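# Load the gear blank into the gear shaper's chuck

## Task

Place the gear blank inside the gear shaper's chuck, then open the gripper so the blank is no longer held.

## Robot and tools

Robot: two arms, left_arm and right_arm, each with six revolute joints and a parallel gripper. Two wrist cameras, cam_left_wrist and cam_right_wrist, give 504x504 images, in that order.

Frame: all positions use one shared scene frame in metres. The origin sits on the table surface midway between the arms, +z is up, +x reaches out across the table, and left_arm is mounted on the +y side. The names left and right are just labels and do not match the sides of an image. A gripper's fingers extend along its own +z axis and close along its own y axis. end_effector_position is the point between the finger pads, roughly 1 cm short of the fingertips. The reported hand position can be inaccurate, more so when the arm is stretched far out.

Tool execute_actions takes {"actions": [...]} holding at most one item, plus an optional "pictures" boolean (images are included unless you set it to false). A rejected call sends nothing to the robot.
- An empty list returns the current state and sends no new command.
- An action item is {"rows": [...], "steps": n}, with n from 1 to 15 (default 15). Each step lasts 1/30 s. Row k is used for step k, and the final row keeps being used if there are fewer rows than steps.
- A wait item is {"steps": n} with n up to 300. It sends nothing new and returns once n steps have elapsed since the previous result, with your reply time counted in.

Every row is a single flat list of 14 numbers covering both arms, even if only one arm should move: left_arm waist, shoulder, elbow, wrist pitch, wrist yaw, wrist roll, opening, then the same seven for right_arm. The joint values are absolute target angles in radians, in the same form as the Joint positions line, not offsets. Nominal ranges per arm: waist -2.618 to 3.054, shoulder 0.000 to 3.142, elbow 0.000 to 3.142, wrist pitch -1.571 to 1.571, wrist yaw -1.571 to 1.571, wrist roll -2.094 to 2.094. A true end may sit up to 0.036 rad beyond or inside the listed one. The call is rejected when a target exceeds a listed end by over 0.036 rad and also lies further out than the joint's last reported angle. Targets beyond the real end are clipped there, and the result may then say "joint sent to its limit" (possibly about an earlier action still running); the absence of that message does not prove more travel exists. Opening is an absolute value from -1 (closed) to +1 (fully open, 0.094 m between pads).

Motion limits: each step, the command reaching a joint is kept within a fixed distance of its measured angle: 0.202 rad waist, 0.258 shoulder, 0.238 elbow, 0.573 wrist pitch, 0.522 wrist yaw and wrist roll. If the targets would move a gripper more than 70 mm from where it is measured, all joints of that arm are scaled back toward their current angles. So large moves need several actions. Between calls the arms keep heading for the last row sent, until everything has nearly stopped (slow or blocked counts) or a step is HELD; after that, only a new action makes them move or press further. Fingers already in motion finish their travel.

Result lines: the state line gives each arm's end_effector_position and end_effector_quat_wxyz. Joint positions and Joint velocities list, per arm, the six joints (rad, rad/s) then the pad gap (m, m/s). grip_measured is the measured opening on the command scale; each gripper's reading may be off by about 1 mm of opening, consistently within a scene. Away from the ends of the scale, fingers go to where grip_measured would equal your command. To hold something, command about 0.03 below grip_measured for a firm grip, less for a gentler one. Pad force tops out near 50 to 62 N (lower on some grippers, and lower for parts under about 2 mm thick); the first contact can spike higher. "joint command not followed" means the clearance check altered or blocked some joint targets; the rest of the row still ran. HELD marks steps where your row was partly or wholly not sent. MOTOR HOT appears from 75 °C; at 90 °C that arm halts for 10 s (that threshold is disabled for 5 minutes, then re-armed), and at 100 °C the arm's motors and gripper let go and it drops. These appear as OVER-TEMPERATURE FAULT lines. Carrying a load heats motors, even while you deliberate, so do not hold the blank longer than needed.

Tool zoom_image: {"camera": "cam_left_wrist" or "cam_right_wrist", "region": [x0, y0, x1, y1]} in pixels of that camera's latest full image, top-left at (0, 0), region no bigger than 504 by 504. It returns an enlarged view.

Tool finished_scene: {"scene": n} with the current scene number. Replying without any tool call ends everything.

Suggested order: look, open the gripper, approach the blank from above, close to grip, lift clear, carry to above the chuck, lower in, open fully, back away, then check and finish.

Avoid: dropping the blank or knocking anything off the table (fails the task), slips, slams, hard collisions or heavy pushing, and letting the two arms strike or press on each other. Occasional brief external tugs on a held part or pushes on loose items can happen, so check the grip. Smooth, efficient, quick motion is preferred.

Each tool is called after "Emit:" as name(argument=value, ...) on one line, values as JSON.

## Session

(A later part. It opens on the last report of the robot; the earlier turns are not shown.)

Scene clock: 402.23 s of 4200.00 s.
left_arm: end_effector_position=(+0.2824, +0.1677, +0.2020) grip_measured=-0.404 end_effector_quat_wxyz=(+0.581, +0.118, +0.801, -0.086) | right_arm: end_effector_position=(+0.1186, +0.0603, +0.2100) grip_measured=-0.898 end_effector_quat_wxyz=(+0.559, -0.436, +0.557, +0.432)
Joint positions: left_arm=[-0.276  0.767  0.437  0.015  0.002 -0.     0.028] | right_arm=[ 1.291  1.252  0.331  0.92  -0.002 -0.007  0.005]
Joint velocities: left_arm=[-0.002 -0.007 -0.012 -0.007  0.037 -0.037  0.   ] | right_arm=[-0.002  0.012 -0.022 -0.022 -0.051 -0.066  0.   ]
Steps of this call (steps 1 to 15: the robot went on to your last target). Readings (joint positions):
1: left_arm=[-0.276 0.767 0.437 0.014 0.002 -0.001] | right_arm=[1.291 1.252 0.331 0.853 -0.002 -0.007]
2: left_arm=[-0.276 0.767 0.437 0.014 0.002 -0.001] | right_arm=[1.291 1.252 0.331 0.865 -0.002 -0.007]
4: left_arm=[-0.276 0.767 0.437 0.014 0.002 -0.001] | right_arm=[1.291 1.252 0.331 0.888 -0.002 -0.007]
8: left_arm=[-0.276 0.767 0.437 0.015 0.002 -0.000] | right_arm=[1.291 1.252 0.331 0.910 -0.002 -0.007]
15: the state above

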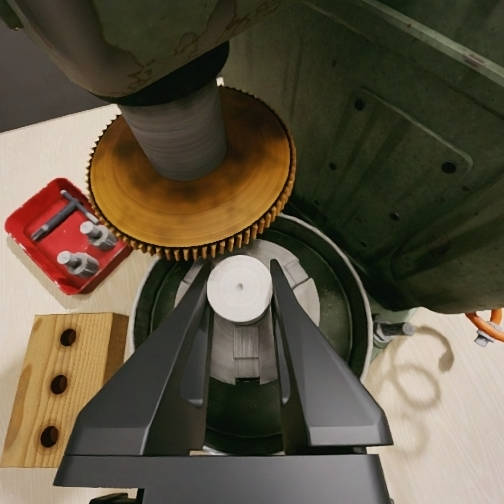

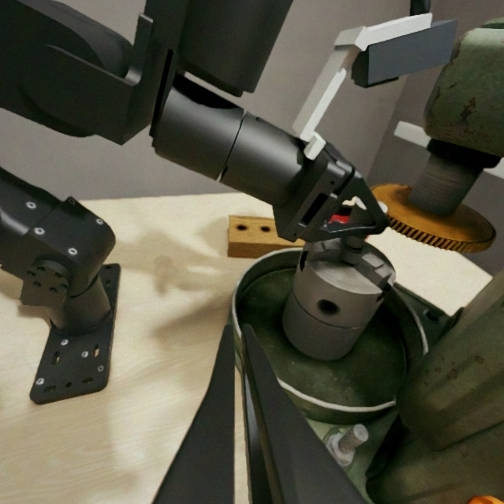

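Emit:
execute_actions(actions=[{"rows":[[-0.274,0.77,0.435,0.03,0.0,0.003,-0.48,1.3,1.255,0.36,0.935,0,0,-0.9],[-0.274,0.77,0.435,0.024,0.0,0.003,-0.48,1.3,1.255,0.36,0.935,0,0,-0.9],[-0.274,0.77,0.435,0.02,0.0,0.003,-0.48,1.3,1.255,0.36,0.935,0,0,-0.9],[-0.274,0.77,0.435,0.016,0.0,0.003,-0.48,1.3,1.255,0.36,0.935,0,0,-0.9],[-0.274,0.77,0.435,0.012,0.0,0.003,-0.48,1.3,1.255,0.36,0.935,0,0,-0.9],[-0.274,0.77,0.435,0.008,0.0,0.003,-0.48,1.3,1.255,0.36,0.935,0,0,-0.9]],"steps":15}])

Emit:
zoom_image(camera="cam_right_wrist", region=[320, 215, 390, 285])

Scene clock: 413.57 s of 4200.00 s.
left_arm: end_effector_position=(+0.2820, +0.1678, +0.2006) grip_measured=-0.404 end_effector_quat_wxyz=(+0.579, +0.118, +0.803, -0.085) | right_arm: end_effector_position=(+0.1186, +0.0603, +0.2104) grip_measured=-0.898 end_effector_quat_wxyz=(+0.560, -0.436, +0.557, +0.432)
Joint positions: left_arm=[-0.276  0.767  0.437  0.009  0.002 -0.     0.028] | right_arm=[ 1.291  1.252  0.331  0.922 -0.002 -0.007  0.005]
Joint velocities: left_arm=[-0.007 -0.007 -0.007  0.007  0.007 -0.007 -0.   ] | right_arm=[-0.002 -0.012 -0.007 -0.139 -0.022  0.11   0.001]
Steps of this call (steps 1 to 15: the robot went on to your last target; steps 16 to 90: nothing new was sent; then 7.83 s passed at rest; steps 91 to 105: all 15 steps of this action). Readings (joint positions):
91: left_arm=[-0.276 0.767 0.437 0.015 0.002 -0.000] | right_arm=[1.291 1.252 0.331 0.922 -0.002 -0.007]
92: left_arm=[-0.276 0.767 0.437 0.014 0.002 -0.000] | right_arm=[1.291 1.252 0.331 0.922 -0.002 -0.007]
94: left_arm=[-0.276 0.767 0.437 0.012 0.002 -0.000] | right_arm=[1.291 1.252 0.331 0.922 -0.002 -0.007]
98: left_arm=[-0.276 0.767 0.437 0.009 0.002 -0.000] | right_arm=[1.291 1.252 0.331 0.922 -0.002 -0.007]
105: the state above

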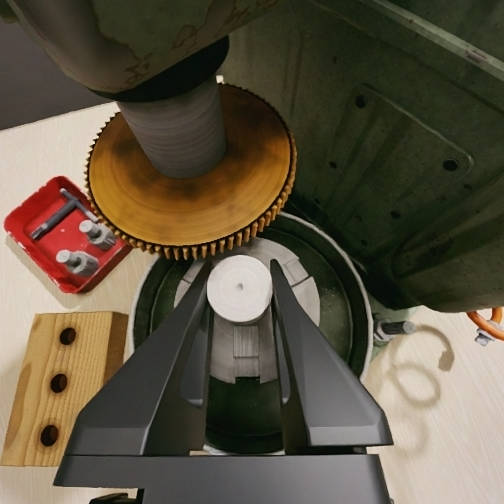

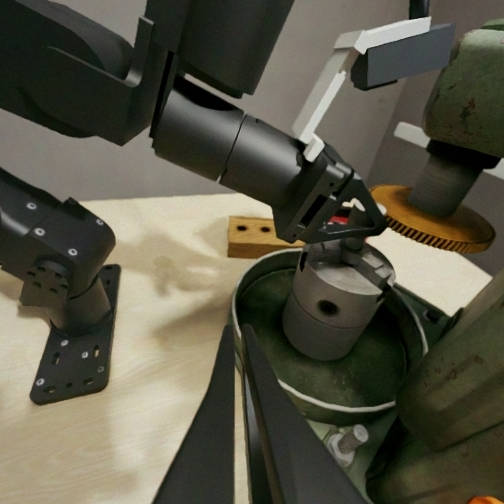

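Region (320, 215, 390, 285) of cam_right_wrist's 504x504 image, scaled by 7.200, with more detail than that image has.

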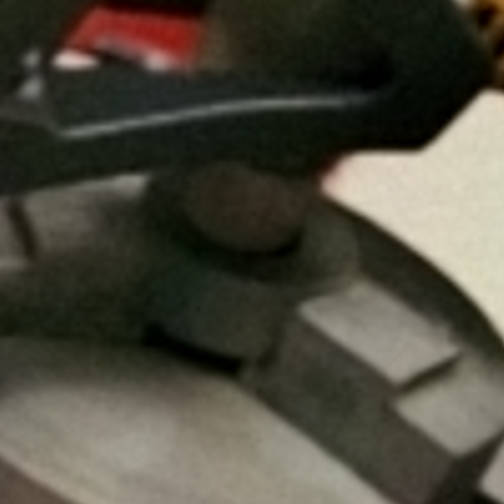

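Emit:
execute_actions(actions=[{"rows":[[-0.274,0.797,0.435,0.008,0.0,0.003,-0.48,1.3,1.255,0.36,0.935,0,0,-0.9],[-0.274,0.78,0.435,0.008,0.0,0.003,-0.48,1.3,1.255,0.36,0.935,0,0,-0.9],[-0.274,0.78,0.435,0.008,0.0,0.003,-0.48,1.3,1.255,0.36,0.935,0,0,-0.9],[-0.274,0.78,0.435,0.008,0.0,0.003,-0.48,1.3,1.255,0.36,0.935,0,0,-0.9],[-0.274,0.8,0.435,0.01,0.0,0.003,-0.48,1.3,1.255,0.36,0.935,0,0,-0.9],[-0.274,0.783,0.435,0.01,0.0,0.003,-0.48,1.3,1.255,0.36,0.935,0,0,-0.9],[-0.274,0.783,0.435,0.01,0.0,0.003,-0.48,1.3,1.255,0.36,0.935,0,0,-0.9],[-0.274,0.783,0.435,0.01,0.0,0.003,-0.48,1.3,1.255,0.36,0.935,0,0,-0.9],[-0.274,0.803,0.435,0.012,0.0,0.003,-0.48,1.3,1.255,0.36,0.935,0,0,-0.9],[-0.274,0.786,0.435,0.012,0.0,0.003,-0.48,1.3,1.255,0.36,0.935,0,0,-0.9]],"steps":15}])

Emit:
zoom_image(camera="cam_right_wrist", region=[320, 215, 390, 285])

Scene clock: 425.23 s of 4200.00 s.
left_arm: end_effector_position=(+0.2835, +0.1674, +0.1993) grip_measured=-0.404 end_effector_quat_wxyz=(+0.578, +0.118, +0.803, -0.085) | right_arm: end_effector_position=(+0.1186, +0.0603, +0.2104) grip_measured=-0.898 end_effector_quat_wxyz=(+0.560, -0.436, +0.557, +0.432)
Joint positions: left_arm=[-0.276  0.778  0.437  0.017  0.002 -0.     0.028] | right_arm=[ 1.291  1.252  0.331  0.922 -0.002 -0.007  0.005]
Joint velocities: left_arm=[-0.012 -0.012  0.007 -0.051  0.007  0.051 -0.   ] | right_arm=[-0.007  0.012  0.002 -0.066  0.007 -0.037 -0.001]
Steps of this call (steps 1 to 15: the robot went on to your last target; steps 16 to 90: nothing new was sent; then 8.17 s passed at rest; steps 91 to 105: all 15 steps of this action). Readings (joint positions):
91: left_arm=[-0.276 0.770 0.437 0.009 0.002 -0.000] | right_arm=[1.291 1.252 0.331 0.922 -0.002 -0.007]
92: left_arm=[-0.276 0.771 0.437 0.012 0.002 -0.000] | right_arm=[1.291 1.252 0.331 0.922 -0.002 -0.007]
94: left_arm=[-0.276 0.771 0.437 0.012 0.002 -0.000] | right_arm=[1.291 1.252 0.331 0.922 -0.002 -0.007]
98: left_arm=[-0.276 0.775 0.437 0.015 0.002 -0.000] | right_arm=[1.291 1.252 0.331 0.922 -0.002 -0.007]
105: the state above

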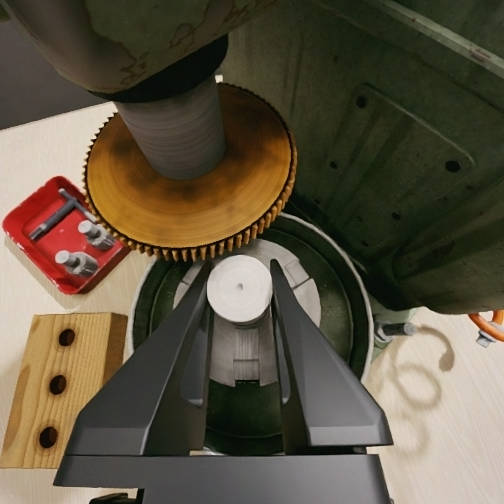

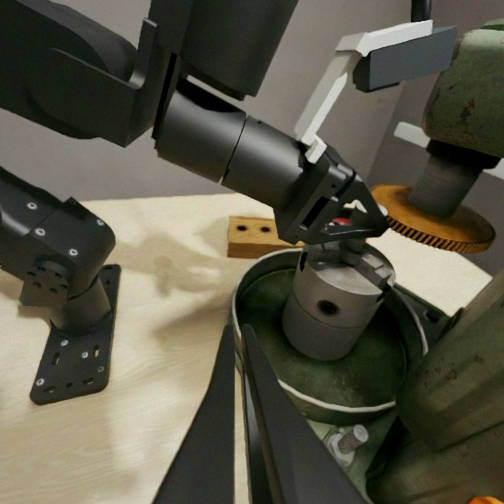

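Region (320, 215, 390, 285) of cam_right_wrist's 504x504 image, scaled by 7.200, with more detail than that image has.

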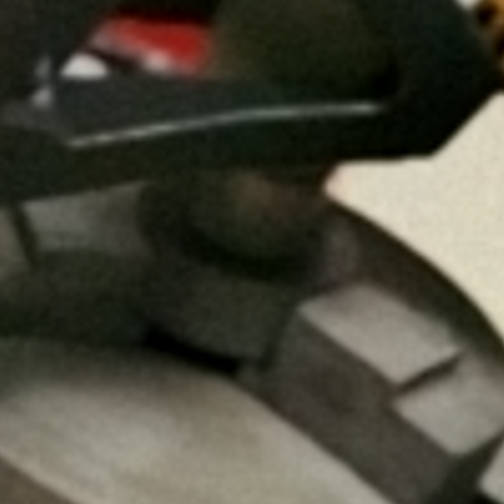

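Emit:
execute_actions(actions=[{"rows":[[-0.274,0.806,0.435,0.01,0.0,0.003,-0.48,1.3,1.255,0.36,0.935,0,0,-0.9],[-0.274,0.788,0.435,0.005,0.0,0.003,-0.48,1.3,1.255,0.36,0.935,0,0,-0.9],[-0.274,0.788,0.435,0.0,0.0,0.003,-0.48,1.3,1.255,0.36,0.935,0,0,-0.9],[-0.274,0.788,0.435,-0.005,0.0,0.003,-0.48,1.3,1.255,0.36,0.935,0,0,-0.9],[-0.274,0.788,0.435,-0.005,0.0,0.02,-0.48,1.3,1.255,0.36,0.935,0,0,-0.9],[-0.274,0.788,0.435,-0.005,0.0,0.02,-0.48,1.3,1.255,0.36,0.935,0,0,-0.9],[-0.274,0.788,0.435,-0.005,0.0,0.02,-0.48,1.3,1.255,0.36,0.935,0,0,-0.9],[-0.274,0.788,0.435,-0.005,0.0,0.02,-0.48,1.3,1.255,0.36,0.935,0,0,-0.9],[-0.274,0.788,0.435,-0.005,0.0,-0.02,-0.48,1.3,1.255,0.36,0.935,0,0,-0.9],[-0.274,0.788,0.435,-0.005,0.0,-0.02,-0.48,1.3,1.255,0.36,0.935,0,0,-0.9],[-0.274,0.788,0.435,-0.005,0.0,-0.02,-0.48,1.3,1.255,0.36,0.935,0,0,-0.9],[-0.274,0.788,0.435,-0.005,0.0,-0.02,-0.48,1.3,1.255,0.36,0.935,0,0,-0.9],[-0.274,0.788,0.435,-0.005,0.0,0.0,-0.48,1.3,1.255,0.36,0.935,0,0,-0.9]],"steps":15}], pictures=false)

Scene clock: 445.10 s of 4200.00 s.
left_arm: end_effector_position=(+0.2835, +0.1673, +0.1980) grip_measured=-0.404 end_effector_quat_wxyz=(+0.575, +0.117, +0.805, -0.086) | right_arm: end_effector_position=(+0.1186, +0.0603, +0.2104) grip_measured=-0.898 end_effector_quat_wxyz=(+0.560, -0.436, +0.557, +0.432)
Joint positions: left_arm=[-0.276  0.781  0.437  0.015  0.002 -0.003  0.028] | right_arm=[ 1.291  1.252  0.331  0.922 -0.002 -0.007  0.005]
Joint velocities: left_arm=[-0.017 -0.012 -0.012  0.037  0.037 -0.022 -0.001] | right_arm=[-0.017  0.012  0.002  0.007 -0.022 -0.022  0.001]
Steps of this call (steps 1 to 15: the robot went on to your last target; steps 16 to 90: nothing new was sent; then 16.37 s passed at rest; steps 91 to 105: all 15 steps of this action). Readings (joint positions):
91: left_arm=[-0.276 0.780 0.437 0.018 0.002 -0.000] | right_arm=[1.291 1.252 0.331 0.922 -0.002 -0.007]
92: left_arm=[-0.276 0.781 0.437 0.019 0.002 -0.000] | right_arm=[1.291 1.252 0.331 0.922 -0.002 -0.007]
94: left_arm=[-0.276 0.781 0.437 0.015 0.002 -0.000] | right_arm=[1.291 1.252 0.331 0.922 -0.002 -0.007]
98: left_arm=[-0.276 0.781 0.437 0.015 0.003 0.007] | right_arm=[1.291 1.252 0.331 0.922 -0.002 -0.007]
105: the state above

Emit:
execute_actions(actions=[{"rows":[[-0.274,0.795,0.42,0.02,0.0,0.0,-0.48,1.3,1.255,0.36,0.935,0,0,-0.9],[-0.274,0.797,0.412,0.025,0.0,0.0,-0.48,1.3,1.255,0.36,0.935,0,0,-0.9],[-0.274,0.798,0.409,0.03,0.0,0.0,-0.48,1.3,1.255,0.36,0.935,0,0,-0.9],[-0.274,0.799,0.407,0.034,0.0,0.0,-0.48,1.3,1.255,0.36,0.935,0,0,-0.9],[-0.274,0.8,0.405,0.038,0.0,0.0,-0.48,1.3,1.255,0.36,0.935,0,0,-0.9],[-0.274,0.801,0.402,0.042,0.0,0.0,-0.48,1.3,1.255,0.36,0.935,0,0,-0.9],[-0.274,0.802,0.399,0.046,0.0,0.0,-0.48,1.3,1.255,0.36,0.935,0,0,-0.9],[-0.274,0.803,0.396,0.05,0.0,0.0,-0.48,1.3,1.255,0.36,0.935,0,0,-0.9],[-0.274,0.804,0.393,0.054,0.0,0.0,-0.48,1.3,1.255,0.36,0.935,0,0,-0.9],[-0.274,0.805,0.39,0.058,0.0,0.0,-0.48,1.3,1.255,0.36,0.935,0,0,-0.9],[-0.274,0.805,0.387,0.062,0.0,0.0,-0.48,1.3,1.255,0.36,0.935,0,0,-0.9],[-0.274,0.805,0.385,0.066,0.0,0.0,-0.48,1.3,1.255,0.36,0.935,0,0,-0.9]],"steps":15}], pictures=false)

Scene clock: 459.97 s of 4200.00 s.
left_arm: end_effector_position=(+0.2845, +0.1670, +0.1971) grip_measured=-0.404 end_effector_quat_wxyz=(+0.582, +0.117, +0.800, -0.086) | right_arm: end_effector_position=(+0.1186, +0.0603, +0.2104) grip_measured=-0.898 end_effector_quat_wxyz=(+0.560, -0.436, +0.557, +0.432)
Joint positions: left_arm=[-0.276  0.783  0.418  0.052  0.002 -0.002  0.028] | right_arm=[ 1.291  1.252  0.331  0.922 -0.002 -0.007  0.005]
Joint velocities: left_arm=[-0.012 -0.002 -0.007  0.066 -0.051  0.066 -0.   ] | right_arm=[-0.007 -0.007 -0.002  0.022 -0.051 -0.007  0.   ]
Steps of this call (steps 1 to 15: the robot went on to your last target; steps 16 to 90: nothing new was sent; then 11.37 s passed at rest; steps 91 to 105: all 15 steps of this action). Readings (joint positions):
91: left_arm=[-0.276 0.781 0.437 0.015 0.002 -0.003] | right_arm=[1.291 1.252 0.331 0.922 -0.002 -0.007]
92: left_arm=[-0.276 0.781 0.437 0.015 0.002 -0.003] | right_arm=[1.291 1.252 0.331 0.922 -0.002 -0.007]
94: left_arm=[-0.276 0.783 0.434 0.022 0.002 -0.003] | right_arm=[1.291 1.252 0.331 0.922 -0.002 -0.007]
98: left_arm=[-0.276 0.783 0.428 0.033 0.002 -0.003] | right_arm=[1.291 1.252 0.331 0.922 -0.002 -0.007]
105: the state above

Jam as before; apply wrist down force with roll wiggle.

Emit:
execute_actions(actions=[{"rows":[[-0.274,0.79,0.395,0.03,0.0,0.0,-0.48,1.3,1.255,0.36,0.935,0,0,-0.9],[-0.274,0.785,0.395,0.01,0.0,0.025,-0.48,1.3,1.255,0.36,0.935,0,0,-0.9],[-0.274,0.785,0.395,-0.005,0.0,0.025,-0.48,1.3,1.255,0.36,0.935,0,0,-0.9],[-0.274,0.785,0.395,-0.015,0.0,0.025,-0.48,1.3,1.255,0.36,0.935,0,0,-0.9],[-0.274,0.785,0.395,-0.015,0.0,0.025,-0.48,1.3,1.255,0.36,0.935,0,0,-0.9],[-0.274,0.785,0.395,-0.015,0.0,-0.025,-0.48,1.3,1.255,0.36,0.935,0,0,-0.9],[-0.274,0.785,0.395,-0.015,0.0,-0.025,-0.48,1.3,1.255,0.36,0.935,0,0,-0.9],[-0.274,0.785,0.395,-0.015,0.0,-0.025,-0.48,1.3,1.255,0.36,0.935,0,0,-0.9],[-0.274,0.785,0.395,-0.015,0.0,-0.025,-0.48,1.3,1.255,0.36,0.935,0,0,-0.9],[-0.274,0.785,0.395,-0.015,0.0,0.025,-0.48,1.3,1.255,0.36,0.935,0,0,-0.9],[-0.274,0.785,0.395,-0.015,0.0,0.025,-0.48,1.3,1.255,0.36,0.935,0,0,-0.9],[-0.274,0.785,0.395,-0.015,0.0,0.025,-0.48,1.3,1.255,0.36,0.935,0,0,-0.9],[-0.274,0.785,0.395,-0.015,0.0,0.0,-0.48,1.3,1.255,0.36,0.935,0,0,-0.9]],"steps":15}], pictures=false)

Scene clock: 469.43 s of 4200.00 s.
left_arm: end_effector_position=(+0.2843, +0.1671, +0.1965) grip_measured=-0.404 end_effector_quat_wxyz=(+0.582, +0.119, +0.800, -0.085) | right_arm: end_effector_position=(+0.1186, +0.0603, +0.2104) grip_measured=-0.898 end_effector_quat_wxyz=(+0.560, -0.436, +0.557, +0.432)
Joint positions: left_arm=[-0.276  0.783  0.418  0.051  0.002  0.002  0.028] | right_arm=[ 1.291  1.252  0.331  0.922 -0.002 -0.007  0.005]
Joint velocities: left_arm=[ 0.007 -0.017 -0.007  0.007 -0.037 -0.081  0.002] | right_arm=[ 0.007  0.017 -0.002 -0.051  0.037 -0.022 -0.   ]
Steps of this call (steps 1 to 15: the robot went on to your last target; steps 16 to 90: nothing new was sent; then 5.97 s passed at rest; steps 91 to 105: all 15 steps of this action). Readings (joint positions):
91: left_arm=[-0.276 0.783 0.418 0.053 0.002 -0.002] | right_arm=[1.291 1.252 0.331 0.922 -0.002 -0.007]
92: left_arm=[-0.276 0.783 0.418 0.052 0.002 0.001] | right_arm=[1.291 1.252 0.331 0.922 -0.002 -0.007]
94: left_arm=[-0.276 0.783 0.418 0.051 0.002 0.004] | right_arm=[1.291 1.252 0.331 0.922 -0.002 -0.007]
98: left_arm=[-0.276 0.783 0.418 0.051 0.002 -0.003] | right_arm=[1.291 1.252 0.331 0.922 -0.002 -0.007]
105: the state above

Emit:
execute_actions(actions=[{"rows":[[-0.274,0.765,0.395,-0.015,0.0,0.0,-0.48,1.3,1.255,0.36,0.935,0,0,-0.9],[-0.274,0.748,0.395,-0.015,0.0,0.02,-0.48,1.3,1.255,0.36,0.935,0,0,-0.9],[-0.274,0.76,0.395,-0.015,0.0,0.02,-0.48,1.3,1.255,0.36,0.935,0,0,-0.9],[-0.274,0.76,0.395,-0.015,0.0,0.02,-0.48,1.3,1.255,0.36,0.935,0,0,-0.9],[-0.274,0.76,0.395,-0.015,0.0,-0.02,-0.48,1.3,1.255,0.36,0.935,0,0,-0.9],[-0.274,0.745,0.395,-0.015,0.0,-0.02,-0.48,1.3,1.255,0.36,0.935,0,0,-0.9],[-0.274,0.76,0.395,-0.015,0.0,-0.02,-0.48,1.3,1.255,0.36,0.935,0,0,-0.9],[-0.274,0.76,0.395,-0.015,0.0,0.02,-0.48,1.3,1.255,0.36,0.935,0,0,-0.9],[-0.274,0.76,0.395,-0.015,0.0,0.02,-0.48,1.3,1.255,0.36,0.935,0,0,-0.9],[-0.274,0.76,0.395,-0.015,0.0,0.0,-0.48,1.3,1.255,0.36,0.935,0,0,-0.9]],"steps":15}], pictures=false)

Scene clock: 478.40 s of 4200.00 s.
left_arm: end_effector_position=(+0.2833, +0.1673, +0.1970) grip_measured=-0.404 end_effector_quat_wxyz=(+0.582, +0.119, +0.800, -0.085) | right_arm: end_effector_position=(+0.1186, +0.0603, +0.2104) grip_measured=-0.898 end_effector_quat_wxyz=(+0.560, -0.436, +0.557, +0.432)
Joint positions: left_arm=[-0.276  0.776  0.418  0.044  0.002  0.003  0.028] | right_arm=[ 1.291  1.252  0.331  0.922 -0.002 -0.007  0.005]
Joint velocities: left_arm=[ 0.002 -0.007 -0.002 -0.066  0.066  0.022  0.001] | right_arm=[ 0.012 -0.012  0.002 -0.037 -0.095 -0.066  0.   ]
Steps of this call (steps 1 to 15: the robot went on to your last target; steps 16 to 90: nothing new was sent; then 5.47 s passed at rest; steps 91 to 105: all 15 steps of this action). Readings (joint positions):
91: left_arm=[-0.276 0.781 0.418 0.050 0.002 0.002] | right_arm=[1.291 1.252 0.331 0.922 -0.002 -0.007]
92: left_arm=[-0.276 0.777 0.418 0.047 0.002 0.004] | right_arm=[1.291 1.252 0.331 0.922 -0.002 -0.007]
94: left_arm=[-0.276 0.776 0.418 0.044 0.003 0.007] | right_arm=[1.291 1.252 0.331 0.922 -0.002 -0.007]
98: left_arm=[-0.276 0.776 0.418 0.044 0.002 0.001] | right_arm=[1.291 1.252 0.331 0.922 -0.002 -0.007]
105: the state above

Emit:
execute_actions(actions=[{"rows":[[-0.266,0.775,0.4,-0.015,0.0,0.0,-0.48,1.3,1.255,0.36,0.935,0,0,-0.9],[-0.262,0.775,0.4,-0.015,-0.02,0.0,-0.48,1.3,1.255,0.36,0.935,0,0,-0.9],[-0.262,0.775,0.4,-0.015,-0.02,0.0,-0.48,1.3,1.255,0.36,0.935,0,0,-0.9],[-0.262,0.775,0.4,-0.015,-0.02,0.0,-0.48,1.3,1.255,0.36,0.935,0,0,-0.9],[-0.275,0.775,0.4,-0.015,0.0,0.0,-0.48,1.3,1.255,0.36,0.935,0,0,-0.9],[-0.288,0.775,0.4,-0.015,0.02,0.0,-0.48,1.3,1.255,0.36,0.935,0,0,-0.9],[-0.29,0.775,0.4,-0.015,0.02,0.0,-0.48,1.3,1.255,0.36,0.935,0,0,-0.9],[-0.29,0.775,0.4,-0.015,0.02,0.0,-0.48,1.3,1.255,0.36,0.935,0,0,-0.9],[-0.29,0.775,0.4,-0.015,0.02,0.0,-0.48,1.3,1.255,0.36,0.935,0,0,-0.9],[-0.276,0.775,0.4,-0.015,0.0,0.0,-0.48,1.3,1.255,0.36,0.935,0,0,-0.9]],"steps":15}])

Emit:
zoom_image(camera="cam_right_wrist", region=[300, 190, 400, 290])

Scene clock: 491.50 s of 4200.00 s.
left_arm: end_effector_position=(+0.2833, +0.1671, +0.1970) grip_measured=-0.404 end_effector_quat_wxyz=(+0.582, +0.119, +0.800, -0.085) | right_arm: end_effector_position=(+0.1186, +0.0603, +0.2104) grip_measured=-0.898 end_effector_quat_wxyz=(+0.560, -0.436, +0.557, +0.432)
Joint positions: left_arm=[-0.277  0.776  0.418  0.044  0.001  0.003  0.028] | right_arm=[ 1.291  1.252  0.331  0.922 -0.002 -0.007  0.005]
Joint velocities: left_arm=[ 0.017 -0.012  0.002 -0.007  0.051  0.037 -0.001] | right_arm=[-0.012  0.002  0.017 -0.037 -0.022  0.007 -0.001]
Steps of this call (steps 1 to 15: the robot went on to your last target; steps 16 to 90: nothing new was sent; then 9.60 s passed at rest; steps 91 to 105: all 15 steps of this action). Readings (joint positions):
91: left_arm=[-0.276 0.776 0.418 0.044 0.002 0.003] | right_arm=[1.291 1.252 0.331 0.922 -0.002 -0.007]
92: left_arm=[-0.275 0.776 0.418 0.044 0.002 0.003] | right_arm=[1.291 1.252 0.331 0.922 -0.002 -0.007]
94: left_arm=[-0.275 0.776 0.418 0.044 0.002 0.003] | right_arm=[1.291 1.252 0.331 0.922 -0.002 -0.007]
98: left_arm=[-0.277 0.776 0.418 0.044 0.003 0.003] | right_arm=[1.291 1.252 0.331 0.922 -0.002 -0.007]
105: the state above

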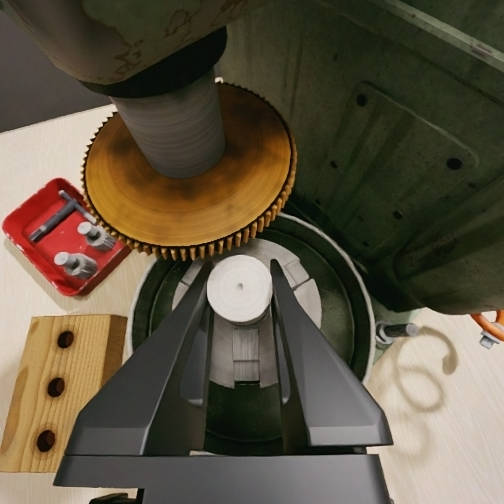

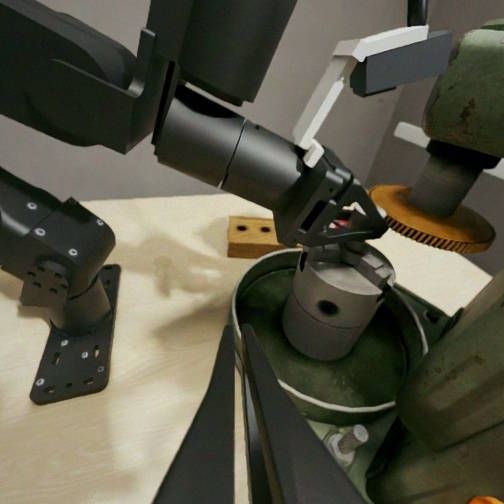

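Region (300, 190, 400, 290) of cam_right_wrist's 504x504 image, scaled by 5.040, with more detail than that image has.

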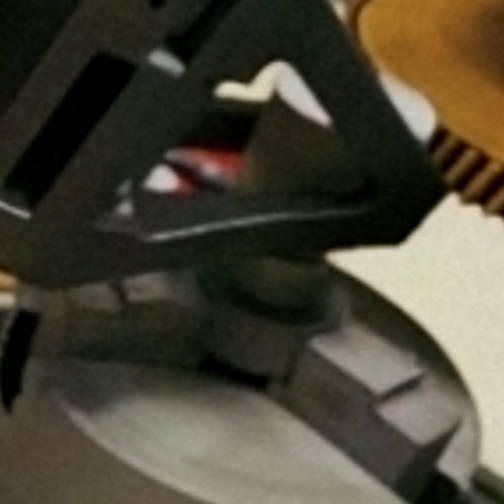

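Emit:
execute_actions(actions=[{"rows":[[-0.276,0.765,0.39,-0.012,0.0,0.02,-0.48,1.3,1.255,0.36,0.935,0,0,-0.9],[-0.276,0.765,0.384,-0.009,0.0,0.02,-0.48,1.3,1.255,0.36,0.935,0,0,-0.9],[-0.276,0.765,0.38,-0.006,0.0,0.02,-0.48,1.3,1.255,0.36,0.935,0,0,-0.9],[-0.276,0.765,0.377,-0.003,0.0,-0.02,-0.48,1.3,1.255,0.36,0.935,0,0,-0.9],[-0.276,0.765,0.374,0.0,0.0,-0.02,-0.48,1.3,1.255,0.36,0.935,0,0,-0.9],[-0.276,0.765,0.371,0.003,0.0,-0.02,-0.48,1.3,1.255,0.36,0.935,0,0,-0.9],[-0.276,0.765,0.368,0.006,0.0,0.02,-0.48,1.3,1.255,0.36,0.935,0,0,-0.9],[-0.276,0.765,0.365,0.009,0.0,0.02,-0.48,1.3,1.255,0.36,0.935,0,0,-0.9],[-0.276,0.765,0.362,0.012,0.0,0.02,-0.48,1.3,1.255,0.36,0.935,0,0,-0.9],[-0.276,0.765,0.36,0.015,0.0,-0.02,-0.48,1.3,1.255,0.36,0.935,0,0,-0.9],[-0.276,0.765,0.36,0.015,0.0,-0.02,-0.48,1.3,1.255,0.36,0.935,0,0,-0.9],[-0.276,0.765,0.36,0.015,0.0,-0.02,-0.48,1.3,1.255,0.36,0.935,0,0,-0.9],[-0.276,0.765,0.36,0.015,0.0,0.0,-0.48,1.3,1.255,0.36,0.935,0,0,-0.9]],"steps":15}], pictures=false)

Scene clock: 502.80 s of 4200.00 s.
left_arm: end_effector_position=(+0.2835, +0.1672, +0.1950) grip_measured=-0.404 end_effector_quat_wxyz=(+0.586, +0.117, +0.797, -0.086) | right_arm: end_effector_position=(+0.1186, +0.0603, +0.2104) grip_measured=-0.898 end_effector_quat_wxyz=(+0.560, -0.436, +0.557, +0.432)
Joint positions: left_arm=[-0.277  0.776  0.4    0.072  0.001 -0.     0.028] | right_arm=[ 1.291  1.252  0.331  0.922 -0.002 -0.007  0.005]
Joint velocities: left_arm=[-0.002 -0.002 -0.007 -0.037  0.007 -0.007 -0.001] | right_arm=[-0.002 -0.022 -0.012 -0.095 -0.051 -0.066 -0.   ]
Steps of this call (steps 1 to 15: the robot went on to your last target; steps 16 to 90: nothing new was sent; then 7.80 s passed at rest; steps 91 to 105: all 15 steps of this action). Readings (joint positions):
91: left_arm=[-0.277 0.776 0.418 0.044 0.001 0.005] | right_arm=[1.291 1.252 0.331 0.922 -0.002 -0.007]
92: left_arm=[-0.277 0.776 0.418 0.044 0.001 0.006] | right_arm=[1.291 1.252 0.331 0.922 -0.002 -0.007]
94: left_arm=[-0.277 0.776 0.416 0.046 0.001 0.004] | right_arm=[1.291 1.252 0.331 0.922 -0.002 -0.007]
98: left_arm=[-0.277 0.776 0.407 0.059 0.000 0.004] | right_arm=[1.291 1.252 0.331 0.922 -0.002 -0.007]
105: the state above

Progress. Continue, with s slightly back.

Emit:
execute_actions(actions=[{"rows":[[-0.276,0.755,0.357,0.018,0.0,0.02,-0.48,1.3,1.255,0.36,0.935,0,0,-0.9],[-0.276,0.755,0.354,0.021,0.0,0.02,-0.48,1.3,1.255,0.36,0.935,0,0,-0.9],[-0.276,0.755,0.351,0.024,0.0,0.02,-0.48,1.3,1.255,0.36,0.935,0,0,-0.9],[-0.276,0.755,0.348,0.027,0.0,-0.02,-0.48,1.3,1.255,0.36,0.935,0,0,-0.9],[-0.276,0.755,0.345,0.03,0.0,-0.02,-0.48,1.3,1.255,0.36,0.935,0,0,-0.9],[-0.276,0.755,0.342,0.033,0.0,-0.02,-0.48,1.3,1.255,0.36,0.935,0,0,-0.9],[-0.276,0.755,0.339,0.036,0.0,0.02,-0.48,1.3,1.255,0.36,0.935,0,0,-0.9],[-0.276,0.755,0.336,0.039,0.0,0.02,-0.48,1.3,1.255,0.36,0.935,0,0,-0.9],[-0.276,0.755,0.333,0.042,0.0,0.02,-0.48,1.3,1.255,0.36,0.935,0,0,-0.9],[-0.276,0.755,0.33,0.045,0.0,-0.02,-0.48,1.3,1.255,0.36,0.935,0,0,-0.9],[-0.276,0.755,0.33,0.045,0.0,-0.02,-0.48,1.3,1.255,0.36,0.935,0,0,-0.9],[-0.276,0.755,0.33,0.045,0.0,-0.02,-0.48,1.3,1.255,0.36,0.935,0,0,-0.9],[-0.276,0.755,0.33,0.045,0.0,0.0,-0.48,1.3,1.255,0.36,0.935,0,0,-0.9]],"steps":15}], pictures=false)

Scene clock: 513.80 s of 4200.00 s.
left_arm: end_effector_position=(+0.2833, +0.1672, +0.1945) grip_measured=-0.404 end_effector_quat_wxyz=(+0.595, +0.118, +0.791, -0.087) | right_arm: end_effector_position=(+0.1186, +0.0603, +0.2104) grip_measured=-0.898 end_effector_quat_wxyz=(+0.560, -0.436, +0.557, +0.432)
Joint positions: left_arm=[-0.277  0.77   0.375  0.113  0.001  0.003  0.028] | right_arm=[ 1.291  1.252  0.331  0.922 -0.002 -0.007  0.005]
Joint velocities: left_arm=[-0.017 -0.017 -0.022  0.051 -0.007  0.007 -0.   ] | right_arm=[ 0.007 -0.002  0.007  0.037  0.007  0.037  0.001]
Steps of this call (steps 1 to 15: the robot went on to your last target; steps 16 to 90: nothing new was sent; then 7.50 s passed at rest; steps 91 to 105: all 15 steps of this action). Readings (joint positions):
91: left_arm=[-0.277 0.776 0.400 0.072 0.001 0.002] | right_arm=[1.291 1.252 0.331 0.922 -0.002 -0.007]
92: left_arm=[-0.277 0.776 0.400 0.072 0.001 0.005] | right_arm=[1.291 1.252 0.331 0.922 -0.002 -0.007]
94: left_arm=[-0.277 0.774 0.394 0.079 0.001 0.004] | right_arm=[1.291 1.252 0.331 0.922 -0.002 -0.007]
98: left_arm=[-0.277 0.772 0.384 0.097 0.001 0.006] | right_arm=[1.291 1.252 0.331 0.922 -0.002 -0.007]
105: the state above

Emit:
execute_actions(actions=[{"rows":[[-0.276,0.75,0.355,0.04,0.0,0.02,-0.48,1.3,1.255,0.36,0.935,0,0,-0.9],[-0.276,0.745,0.355,0.04,0.0,0.02,-0.48,1.3,1.255,0.36,0.935,0,0,-0.9],[-0.276,0.742,0.355,0.035,0.0,0.02,-0.48,1.3,1.255,0.36,0.935,0,0,-0.9],[-0.276,0.739,0.355,0.035,0.0,-0.02,-0.48,1.3,1.255,0.36,0.935,0,0,-0.9],[-0.276,0.736,0.355,0.03,0.0,-0.02,-0.48,1.3,1.255,0.36,0.935,0,0,-0.9],[-0.276,0.733,0.355,0.03,0.0,-0.02,-0.48,1.3,1.255,0.36,0.935,0,0,-0.9],[-0.276,0.73,0.355,0.03,0.0,0.02,-0.48,1.3,1.255,0.36,0.935,0,0,-0.9],[-0.276,0.73,0.355,0.03,0.0,0.02,-0.48,1.3,1.255,0.36,0.935,0,0,-0.9],[-0.276,0.73,0.355,0.03,0.0,0.02,-0.48,1.3,1.255,0.36,0.935,0,0,-0.9],[-0.276,0.73,0.355,0.03,0.0,0.0,-0.48,1.3,1.255,0.36,0.935,0,0,-0.9]],"steps":15}])

Emit:
zoom_image(camera="cam_right_wrist", region=[300, 190, 400, 290])

Scene clock: 523.30 s of 4200.00 s.
left_arm: end_effector_position=(+0.2830, +0.1672, +0.1951) grip_measured=-0.404 end_effector_quat_wxyz=(+0.596, +0.119, +0.790, -0.086) | right_arm: end_effector_position=(+0.1186, +0.0603, +0.2104) grip_measured=-0.898 end_effector_quat_wxyz=(+0.560, -0.436, +0.557, +0.432)
Joint positions: left_arm=[-0.277  0.767  0.374  0.113  0.001  0.006  0.028] | right_arm=[ 1.291  1.252  0.331  0.922 -0.002 -0.007  0.005]
Joint velocities: left_arm=[ 0.002  0.007  0.007  0.022 -0.051 -0.051  0.   ] | right_arm=[ 0.007  0.017 -0.002 -0.037  0.022 -0.066 -0.   ]
Steps of this call (steps 1 to 15: the robot went on to your last target; steps 16 to 90: nothing new was sent; then 6.00 s passed at rest; steps 91 to 105: all 15 steps of this action). Readings (joint positions):
91: left_arm=[-0.277 0.770 0.374 0.114 0.001 0.005] | right_arm=[1.291 1.252 0.331 0.922 -0.002 -0.007]
92: left_arm=[-0.277 0.768 0.374 0.114 0.001 0.006] | right_arm=[1.291 1.252 0.331 0.922 -0.002 -0.007]
94: left_arm=[-0.277 0.768 0.374 0.114 0.001 0.004] | right_arm=[1.291 1.252 0.331 0.922 -0.002 -0.007]
98: left_arm=[-0.277 0.767 0.374 0.113 0.001 0.006] | right_arm=[1.291 1.252 0.331 0.922 -0.002 -0.007]
105: the state above

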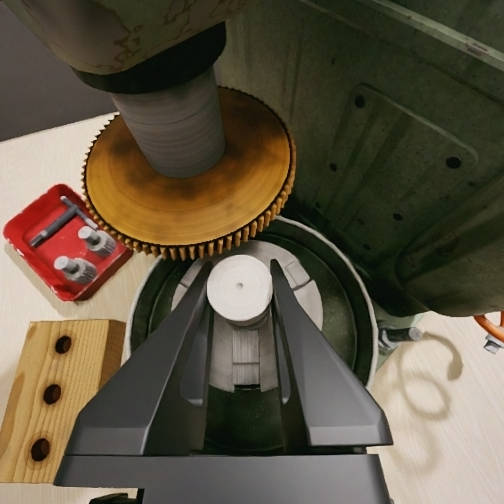

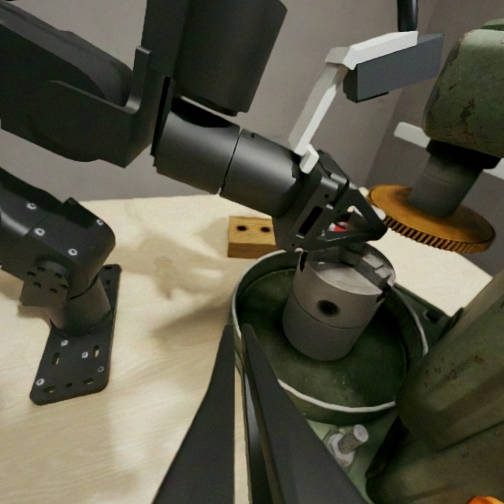

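Region (300, 190, 400, 290) of cam_right_wrist's 504x504 image, scaled by 5.040, with more detail than that image has.

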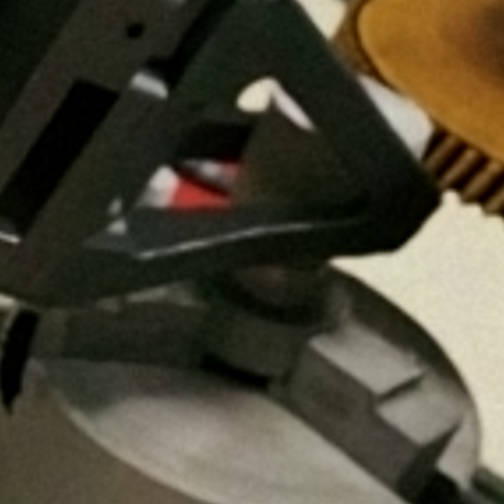

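Emit:
execute_actions(actions=[{"rows":[[-0.276,0.76,0.36,0.04,0.0,0.02,-0.48,1.3,1.255,0.36,0.935,0,0,-0.9],[-0.276,0.78,0.36,0.04,0.0,0.02,-0.48,1.3,1.255,0.36,0.935,0,0,-0.9],[-0.276,0.786,0.36,0.04,0.0,0.02,-0.48,1.3,1.255,0.36,0.935,0,0,-0.9],[-0.276,0.79,0.36,0.04,0.0,-0.015,-0.48,1.3,1.255,0.36,0.935,0,0,-0.9],[-0.276,0.793,0.36,0.04,0.0,-0.015,-0.48,1.3,1.255,0.36,0.935,0,0,-0.9],[-0.276,0.796,0.36,0.04,0.0,-0.015,-0.48,1.3,1.255,0.36,0.935,0,0,-0.9],[-0.276,0.799,0.36,0.04,0.0,0.02,-0.48,1.3,1.255,0.36,0.935,0,0,-0.9],[-0.276,0.802,0.36,0.04,0.0,0.02,-0.48,1.3,1.255,0.36,0.935,0,0,-0.9],[-0.276,0.805,0.36,0.04,0.0,0.02,-0.48,1.3,1.255,0.36,0.935,0,0,-0.9],[-0.276,0.808,0.36,0.04,0.0,-0.015,-0.48,1.3,1.255,0.36,0.935,0,0,-0.9],[-0.276,0.808,0.36,0.04,0.0,-0.015,-0.48,1.3,1.255,0.36,0.935,0,0,-0.9],[-0.276,0.808,0.36,0.04,0.0,0.003,-0.48,1.3,1.255,0.36,0.935,0,0,-0.9]],"steps":15}], pictures=false)

Scene clock: 533.20 s of 4200.00 s.
left_arm: end_effector_position=(+0.2833, +0.1672, +0.1941) grip_measured=-0.404 end_effector_quat_wxyz=(+0.594, +0.118, +0.791, -0.086) | right_arm: end_effector_position=(+0.1186, +0.0603, +0.2104) grip_measured=-0.898 end_effector_quat_wxyz=(+0.560, -0.436, +0.557, +0.432)
Joint positions: left_arm=[-0.277  0.77   0.374  0.113  0.001  0.005  0.028] | right_arm=[ 1.291  1.252  0.331  0.922 -0.002 -0.007  0.005]
Joint velocities: left_arm=[ 0.017 -0.007 -0.007  0.037 -0.022 -0.051 -0.001] | right_arm=[-0.002 -0.007 -0.002  0.022 -0.022 -0.007 -0.002]
Steps of this call (steps 1 to 15: the robot went on to your last target; steps 16 to 90: nothing new was sent; then 6.40 s passed at rest; steps 91 to 105: all 15 steps of this action). Readings (joint positions):
91: left_arm=[-0.277 0.767 0.374 0.113 0.001 0.007] | right_arm=[1.291 1.252 0.331 0.922 -0.002 -0.007]
92: left_arm=[-0.277 0.768 0.374 0.113 0.001 0.007] | right_arm=[1.291 1.252 0.331 0.922 -0.002 -0.007]
94: left_arm=[-0.277 0.768 0.374 0.113 0.001 0.005] | right_arm=[1.291 1.252 0.331 0.922 -0.002 -0.007]
98: left_arm=[-0.277 0.769 0.374 0.113 0.001 0.007] | right_arm=[1.291 1.252 0.331 0.922 -0.002 -0.007]
105: the state above

Emit:
execute_actions(actions=[{"rows":[[-0.277,0.785,0.375,0.08,0.0,0.004,-0.48,1.3,1.255,0.36,0.935,0,0,-0.9],[-0.277,0.77,0.385,0.11,0.0,0.004,-0.48,1.3,1.255,0.36,0.935,0,0,-0.9],[-0.277,0.77,0.385,0.115,0.0,0.004,-0.45,1.3,1.255,0.36,0.935,0,0,-0.9],[-0.277,0.77,0.385,0.115,0.0,0.004,-0.43,1.3,1.255,0.36,0.935,0,0,-0.9],[-0.277,0.77,0.385,0.115,0.0,0.004,-0.415,1.3,1.255,0.36,0.935,0,0,-0.9],[-0.277,0.77,0.385,0.115,0.0,0.004,-0.405,1.3,1.255,0.36,0.935,0,0,-0.9],[-0.277,0.77,0.385,0.115,0.0,0.004,-0.395,1.3,1.255,0.36,0.935,0,0,-0.9]],"steps":15}])

Emit:
zoom_image(camera="cam_right_wrist", region=[300, 190, 400, 290])

Scene clock: 541.43 s of 4200.00 s.
left_arm: end_effector_position=(+0.2836, +0.1671, +0.1952) grip_measured=-0.389 end_effector_quat_wxyz=(+0.596, +0.118, +0.789, -0.087) | right_arm: end_effector_position=(+0.1186, +0.0603, +0.2104) grip_measured=-0.898 end_effector_quat_wxyz=(+0.560, -0.436, +0.557, +0.432)
Joint positions: left_arm=[-0.277  0.77   0.374  0.118  0.001  0.005  0.029] | right_arm=[ 1.291  1.252  0.331  0.922 -0.002 -0.007  0.005]
Joint velocities: left_arm=[-0.012 -0.017 -0.007 -0.007 -0.081  0.007 -0.   ] | right_arm=[-0.007  0.002 -0.012  0.066  0.007 -0.066 -0.   ]
Steps of this call (steps 1 to 15: the robot went on to your last target; steps 16 to 90: nothing new was sent; then 4.73 s passed at rest; steps 91 to 105: all 15 steps of this action). Readings (joint positions):
91: left_arm=[-0.277 0.770 0.374 0.115 0.001 0.005] | right_arm=[1.291 1.252 0.331 0.922 -0.002 -0.007]
92: left_arm=[-0.277 0.770 0.374 0.116 0.001 0.005] | right_arm=[1.291 1.252 0.331 0.922 -0.002 -0.007]
94: left_arm=[-0.277 0.770 0.374 0.116 0.001 0.005] | right_arm=[1.291 1.252 0.331 0.922 -0.002 -0.007]
98: left_arm=[-0.277 0.770 0.374 0.118 0.001 0.005] | right_arm=[1.291 1.252 0.331 0.922 -0.002 -0.007]
105: the state above

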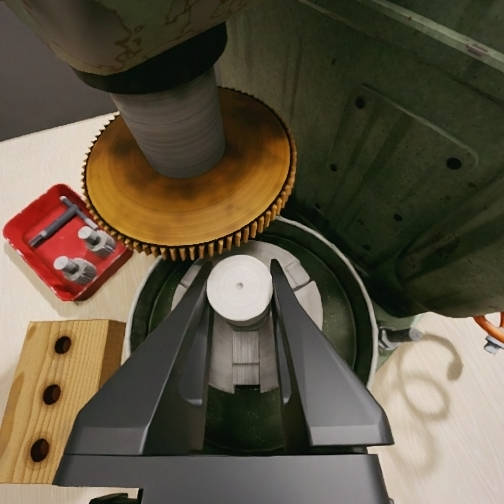

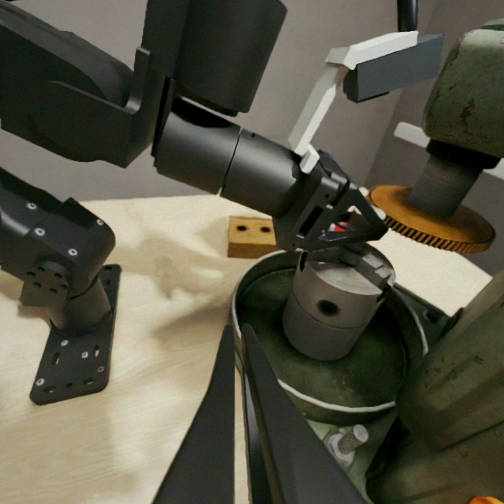

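Region (300, 190, 400, 290) of cam_right_wrist's 504x504 image, scaled by 5.040, with more detail than that image has.

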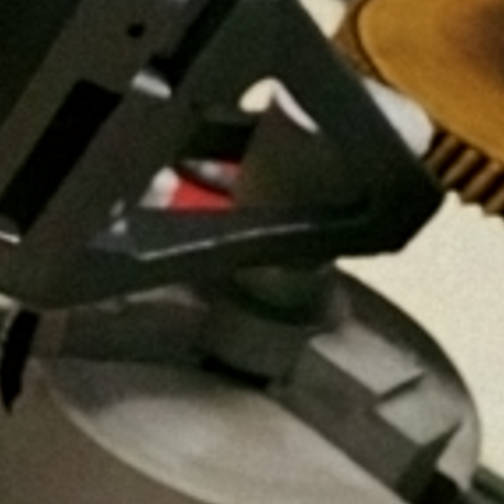

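Emit:
execute_actions(actions=[{"rows":[[-0.277,0.77,0.385,0.115,0.0,0.004,-0.41,1.3,1.255,0.36,0.935,0,0,-0.9],[-0.277,0.77,0.385,0.115,0.0,0.004,-0.425,1.3,1.255,0.36,0.935,0,0,-0.9],[-0.277,0.77,0.385,0.115,0.0,0.004,-0.425,1.3,1.255,0.36,0.935,0,0,-0.9],[-0.277,0.755,0.385,0.11,0.0,0.004,-0.425,1.3,1.255,0.36,0.935,0,0,-0.9],[-0.277,0.733,0.385,0.1,0.0,0.004,-0.425,1.3,1.255,0.36,0.935,0,0,-0.9],[-0.277,0.746,0.385,0.095,0.0,0.004,-0.425,1.3,1.255,0.36,0.935,0,0,-0.9],[-0.277,0.746,0.385,0.09,0.0,0.004,-0.425,1.3,1.255,0.36,0.935,0,0,-0.9],[-0.277,0.746,0.385,0.09,0.0,0.004,-0.425,1.3,1.255,0.36,0.935,0,0,-0.9],[-0.277,0.731,0.385,0.09,0.0,0.004,-0.425,1.3,1.255,0.36,0.935,0,0,-0.9],[-0.277,0.744,0.385,0.09,0.0,0.004,-0.425,1.3,1.255,0.36,0.935,0,0,-0.9]],"steps":15}], pictures=false)

Scene clock: 556.37 s of 4200.00 s.
left_arm: end_effector_position=(+0.2833, +0.1671, +0.1957) grip_measured=-0.403 end_effector_quat_wxyz=(+0.597, +0.118, +0.789, -0.087) | right_arm: end_effector_position=(+0.1186, +0.0603, +0.2104) grip_measured=-0.898 end_effector_quat_wxyz=(+0.560, -0.436, +0.557, +0.432)
Joint positions: left_arm=[-0.277  0.768  0.374  0.117  0.001  0.005  0.028] | right_arm=[ 1.291  1.252  0.331  0.922 -0.002 -0.007  0.005]
Joint velocities: left_arm=[-0.012 -0.012 -0.012  0.066  0.007 -0.037  0.   ] | right_arm=[ 0.007  0.012 -0.002 -0.007 -0.037  0.022  0.   ]
Steps of this call (steps 1 to 15: the robot went on to your last target; steps 16 to 90: nothing new was sent; then 11.43 s passed at rest; steps 91 to 105: all 15 steps of this action). Readings (joint positions):
91: left_arm=[-0.277 0.770 0.374 0.118 0.001 0.005] | right_arm=[1.291 1.252 0.331 0.922 -0.002 -0.007]
92: left_arm=[-0.277 0.770 0.374 0.118 0.001 0.005] | right_arm=[1.291 1.252 0.331 0.922 -0.002 -0.007]
94: left_arm=[-0.277 0.770 0.374 0.118 0.001 0.005] | right_arm=[1.291 1.252 0.331 0.922 -0.002 -0.007]
98: left_arm=[-0.277 0.768 0.374 0.117 0.001 0.005] | right_arm=[1.291 1.252 0.331 0.922 -0.002 -0.007]
105: the state above

Emit:
execute_actions(actions=[{"rows":[[-0.277,0.77,0.395,0.095,0.0,0.004,-0.45,1.3,1.255,0.36,0.935,0,0,-0.9],[-0.277,0.78,0.405,0.09,0.0,0.004,-0.48,1.3,1.255,0.36,0.935,0,0,-0.9],[-0.277,0.785,0.41,0.085,0.0,0.004,-0.48,1.3,1.255,0.36,0.935,0,0,-0.9],[-0.277,0.788,0.414,0.08,0.0,0.004,-0.48,1.3,1.255,0.36,0.935,0,0,-0.9],[-0.277,0.79,0.418,0.075,0.0,0.004,-0.48,1.3,1.255,0.36,0.935,0,0,-0.9],[-0.277,0.792,0.422,0.07,0.0,0.004,-0.48,1.3,1.255,0.36,0.935,0,0,-0.9],[-0.277,0.794,0.425,0.065,0.0,0.004,-0.48,1.3,1.255,0.36,0.935,0,0,-0.9]],"steps":15}], pictures=false)

Scene clock: 570.90 s of 4200.00 s.
left_arm: end_effector_position=(+0.2838, +0.1670, +0.1952) grip_measured=-0.403 end_effector_quat_wxyz=(+0.589, +0.119, +0.795, -0.085) | right_arm: end_effector_position=(+0.1186, +0.0603, +0.2104) grip_measured=-0.898 end_effector_quat_wxyz=(+0.560, -0.436, +0.557, +0.432)
Joint positions: left_arm=[-0.277  0.776  0.394  0.086  0.001  0.005  0.028] | right_arm=[ 1.291  1.252  0.331  0.922 -0.002 -0.007  0.005]
Joint velocities: left_arm=[-0.002  0.007 -0.007 -0.037 -0.022  0.066 -0.   ] | right_arm=[-0.007 -0.012 -0.017  0.007 -0.037 -0.007  0.   ]
Steps of this call (steps 1 to 15: the robot went on to your last target; steps 16 to 90: nothing new was sent; then 11.03 s passed at rest; steps 91 to 105: all 15 steps of this action). Readings (joint positions):
91: left_arm=[-0.277 0.768 0.374 0.117 0.001 0.005] | right_arm=[1.291 1.252 0.331 0.922 -0.002 -0.007]
92: left_arm=[-0.277 0.768 0.374 0.117 0.001 0.005] | right_arm=[1.291 1.252 0.331 0.922 -0.002 -0.007]
94: left_arm=[-0.277 0.769 0.377 0.114 0.001 0.005] | right_arm=[1.291 1.252 0.331 0.922 -0.002 -0.007]
98: left_arm=[-0.277 0.775 0.390 0.093 0.001 0.005] | right_arm=[1.291 1.252 0.331 0.922 -0.002 -0.007]
105: the state above

Emit:
execute_actions(actions=[{"rows":[[-0.277,0.796,0.365,0.10,0,0.004,-0.48,1.3,1.255,0.36,0.935,0,0,-0.9]],"steps":15}])

Scene clock: 588.27 s of 4200.00 s.
left_arm: end_effector_position=(+0.2838, +0.1670, +0.1954) grip_measured=-0.403 end_effector_quat_wxyz=(+0.589, +0.119, +0.795, -0.086) | right_arm: end_effector_position=(+0.1186, +0.0603, +0.2104) grip_measured=-0.898 end_effector_quat_wxyz=(+0.560, -0.436, +0.557, +0.432)
Joint positions: left_arm=[-0.277  0.776  0.394  0.087  0.001  0.005  0.028] | right_arm=[ 1.291  1.252  0.331  0.922 -0.002 -0.007  0.005]
Joint velocities: left_arm=[-0.007 -0.007 -0.017 -0.007 -0.081  0.066 -0.001] | right_arm=[-0.007  0.007 -0.002 -0.066 -0.037  0.037 -0.   ]
Steps of this call (steps 1 to 15: the robot went on to your last target; steps 16 to 90: nothing new was sent; then 13.87 s passed at rest; steps 91 to 105: all 15 steps of this action). Readings (joint positions):
91: left_arm=[-0.277 0.776 0.394 0.087 0.001 0.005] | right_arm=[1.291 1.252 0.331 0.922 -0.002 -0.007]
92: left_arm=[-0.277 0.776 0.394 0.087 0.001 0.005] | right_arm=[1.291 1.252 0.331 0.922 -0.002 -0.007]
94: left_arm=[-0.277 0.776 0.394 0.087 0.001 0.005] | right_arm=[1.291 1.252 0.331 0.922 -0.002 -0.007]
98: left_arm=[-0.277 0.776 0.394 0.087 0.001 0.005] | right_arm=[1.291 1.252 0.331 0.922 -0.002 -0.007]
105: the state above

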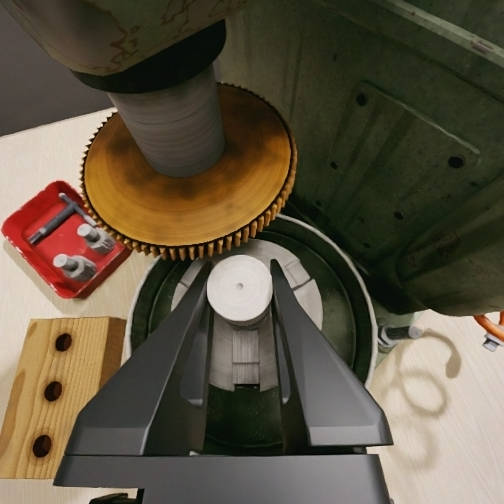

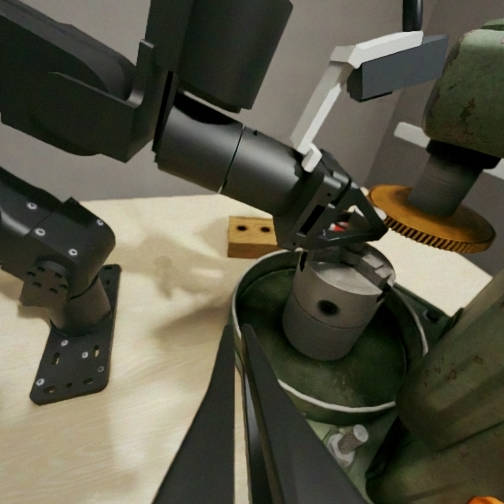

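Emit:
zoom_image(camera="cam_right_wrist", region=[260, 170, 420, 330])

Emit:
execute_actions(actions=[{"rows":[[-0.277,0.796,0.345,0.11,0,0.03,-0.48,1.3,1.255,0.36,0.935,0,0,-0.9],[-0.277,0.796,0.345,0.11,0,0.03,-0.48,1.3,1.255,0.36,0.935,0,0,-0.9],[-0.277,0.796,0.345,0.11,0,0.03,-0.48,1.3,1.255,0.36,0.935,0,0,-0.9],[-0.277,0.796,0.345,0.11,0,0.03,-0.48,1.3,1.255,0.36,0.935,0,0,-0.9],[-0.277,0.796,0.345,0.11,0,0.03,-0.48,1.3,1.255,0.36,0.935,0,0,-0.9],[-0.277,0.796,0.345,0.11,0,-0.025,-0.48,1.3,1.255,0.36,0.935,0,0,-0.9],[-0.277,0.796,0.345,0.11,0,-0.025,-0.48,1.3,1.255,0.36,0.935,0,0,-0.9],[-0.277,0.796,0.345,0.11,0,-0.025,-0.48,1.3,1.255,0.36,0.935,0,0,-0.9],[-0.277,0.796,0.345,0.11,0,-0.025,-0.48,1.3,1.255,0.36,0.935,0,0,-0.9],[-0.277,0.796,0.345,0.11,0,-0.025,-0.48,1.3,1.255,0.36,0.935,0,0,-0.9],[-0.277,0.796,0.345,0.11,0,0.004,-0.48,1.3,1.255,0.36,0.935,0,0,-0.9]],"steps":15}], pictures=false)

Region (260, 170, 420, 330) of cam_right_wrist's 504x504 image, scaled by 3.150, with more detail than that image has.

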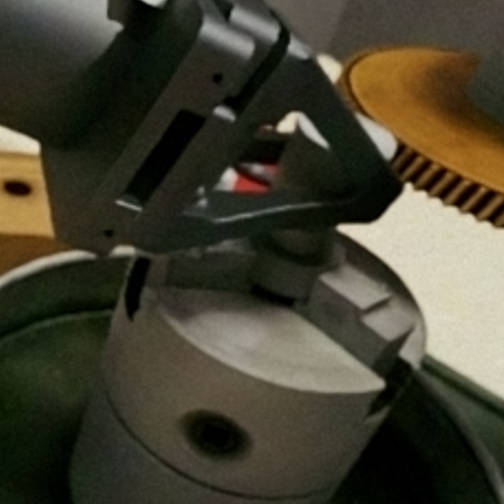

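Scene clock: 598.20 s of 4200.00 s.
left_arm: end_effector_position=(+0.2841, +0.1669, +0.1944) grip_measured=-0.403 end_effector_quat_wxyz=(+0.593, +0.118, +0.791, -0.086) | right_arm: end_effector_position=(+0.1186, +0.0603, +0.2104) grip_measured=-0.898 end_effector_quat_wxyz=(+0.560, -0.436, +0.557, +0.432)
Joint positions: left_arm=[-0.277  0.776  0.379  0.112  0.001  0.004  0.028] | right_arm=[ 1.291  1.252  0.331  0.922 -0.002 -0.007  0.005]
Joint velocities: left_arm=[ 0.022  0.007 -0.002  0.007 -0.022  0.037  0.001] | right_arm=[ 0.002  0.007 -0.002  0.007 -0.022 -0.037  0.   ]
Steps of this call (steps 1 to 15: the robot went on to your last target; steps 16 to 90: nothing new was sent; then 6.43 s passed at rest; steps 91 to 105: all 15 steps of this action). Readings (joint positions):
91: left_arm=[-0.277 0.776 0.389 0.092 0.001 0.007] | right_arm=[1.291 1.252 0.331 0.922 -0.002 -0.007]
92: left_arm=[-0.277 0.776 0.384 0.102 0.001 0.009] | right_arm=[1.291 1.252 0.331 0.922 -0.002 -0.007]
94: left_arm=[-0.277 0.776 0.380 0.110 0.001 0.010] | right_arm=[1.291 1.252 0.331 0.922 -0.002 -0.007]
98: left_arm=[-0.277 0.776 0.379 0.112 0.001 0.002] | right_arm=[1.291 1.252 0.331 0.922 -0.002 -0.007]
105: the state above

Emit:
execute_actions(actions=[{"rows":[[-0.277,0.785,0.385,0.12,0,0.004,-0.48,1.3,1.255,0.36,0.935,0,0,-0.9],[-0.277,0.785,0.385,0.12,0,0.004,-0.48,1.3,1.255,0.36,0.935,0,0,-0.9],[-0.277,0.785,0.385,0.12,0,0.004,-0.48,1.3,1.255,0.36,0.935,0,0,-0.9],[-0.277,0.785,0.385,0.12,0,0.004,-0.38,1.3,1.255,0.36,0.935,0,0,-0.9],[-0.277,0.785,0.385,0.12,0,0.004,-0.3,1.3,1.255,0.36,0.935,0,0,-0.9]],"steps":15}])

Emit:
zoom_image(camera="cam_right_wrist", region=[260, 170, 420, 330])

Scene clock: 608.70 s of 4200.00 s.
left_arm: end_effector_position=(+0.2847, +0.1667, +0.1969) grip_measured=-0.302 end_effector_quat_wxyz=(+0.598, +0.118, +0.788, -0.087) | right_arm: end_effector_position=(+0.1186, +0.0603, +0.2104) grip_measured=-0.898 end_effector_quat_wxyz=(+0.560, -0.436, +0.557, +0.432)
Joint positions: left_arm=[-0.277  0.776  0.379  0.122  0.001  0.004  0.033] | right_arm=[ 1.291  1.252  0.331  0.922 -0.002 -0.007  0.005]
Joint velocities: left_arm=[-0.002 -0.002 -0.007  0.051  0.007 -0.051 -0.002] | right_arm=[ 0.027 -0.007  0.002 -0.051 -0.022  0.081 -0.   ]
Steps of this call (steps 1 to 15: the robot went on to your last target; steps 16 to 90: nothing new was sent; then 7.00 s passed at rest; steps 91 to 105: all 15 steps of this action). Readings (joint positions):
91: left_arm=[-0.277 0.776 0.379 0.113 0.001 0.004] | right_arm=[1.291 1.252 0.331 0.922 -0.002 -0.007]
92: left_arm=[-0.277 0.776 0.379 0.113 0.001 0.004] | right_arm=[1.291 1.252 0.331 0.922 -0.002 -0.007]
94: left_arm=[-0.277 0.776 0.379 0.113 0.001 0.004] | right_arm=[1.291 1.252 0.331 0.922 -0.002 -0.007]
98: left_arm=[-0.277 0.776 0.379 0.119 0.001 0.004] | right_arm=[1.291 1.252 0.331 0.922 -0.002 -0.007]
105: the state above

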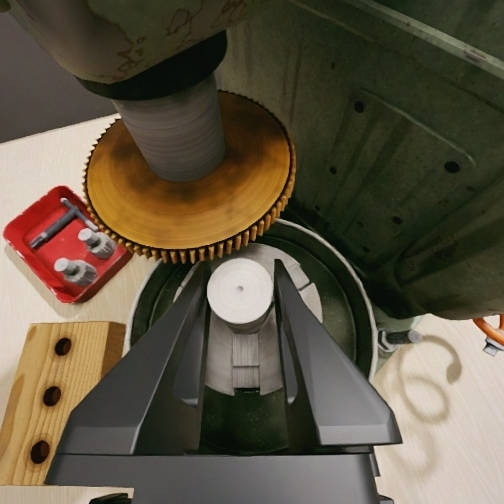

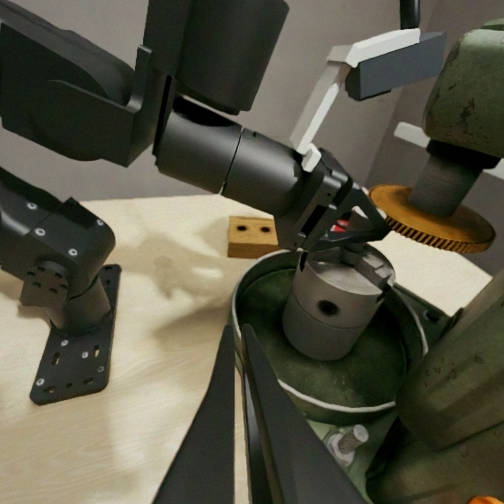

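Region (260, 170, 420, 330) of cam_right_wrist's 504x504 image, scaled by 3.150, with more detail than that image has.

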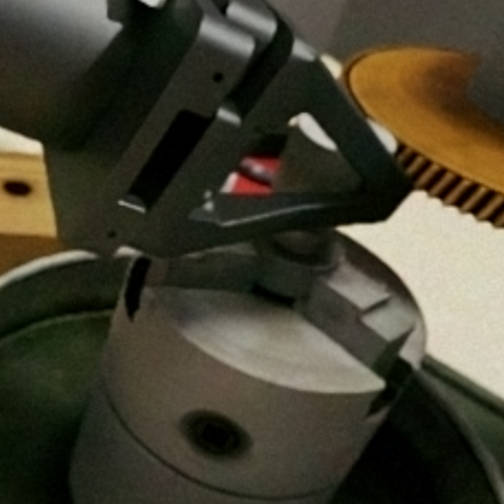

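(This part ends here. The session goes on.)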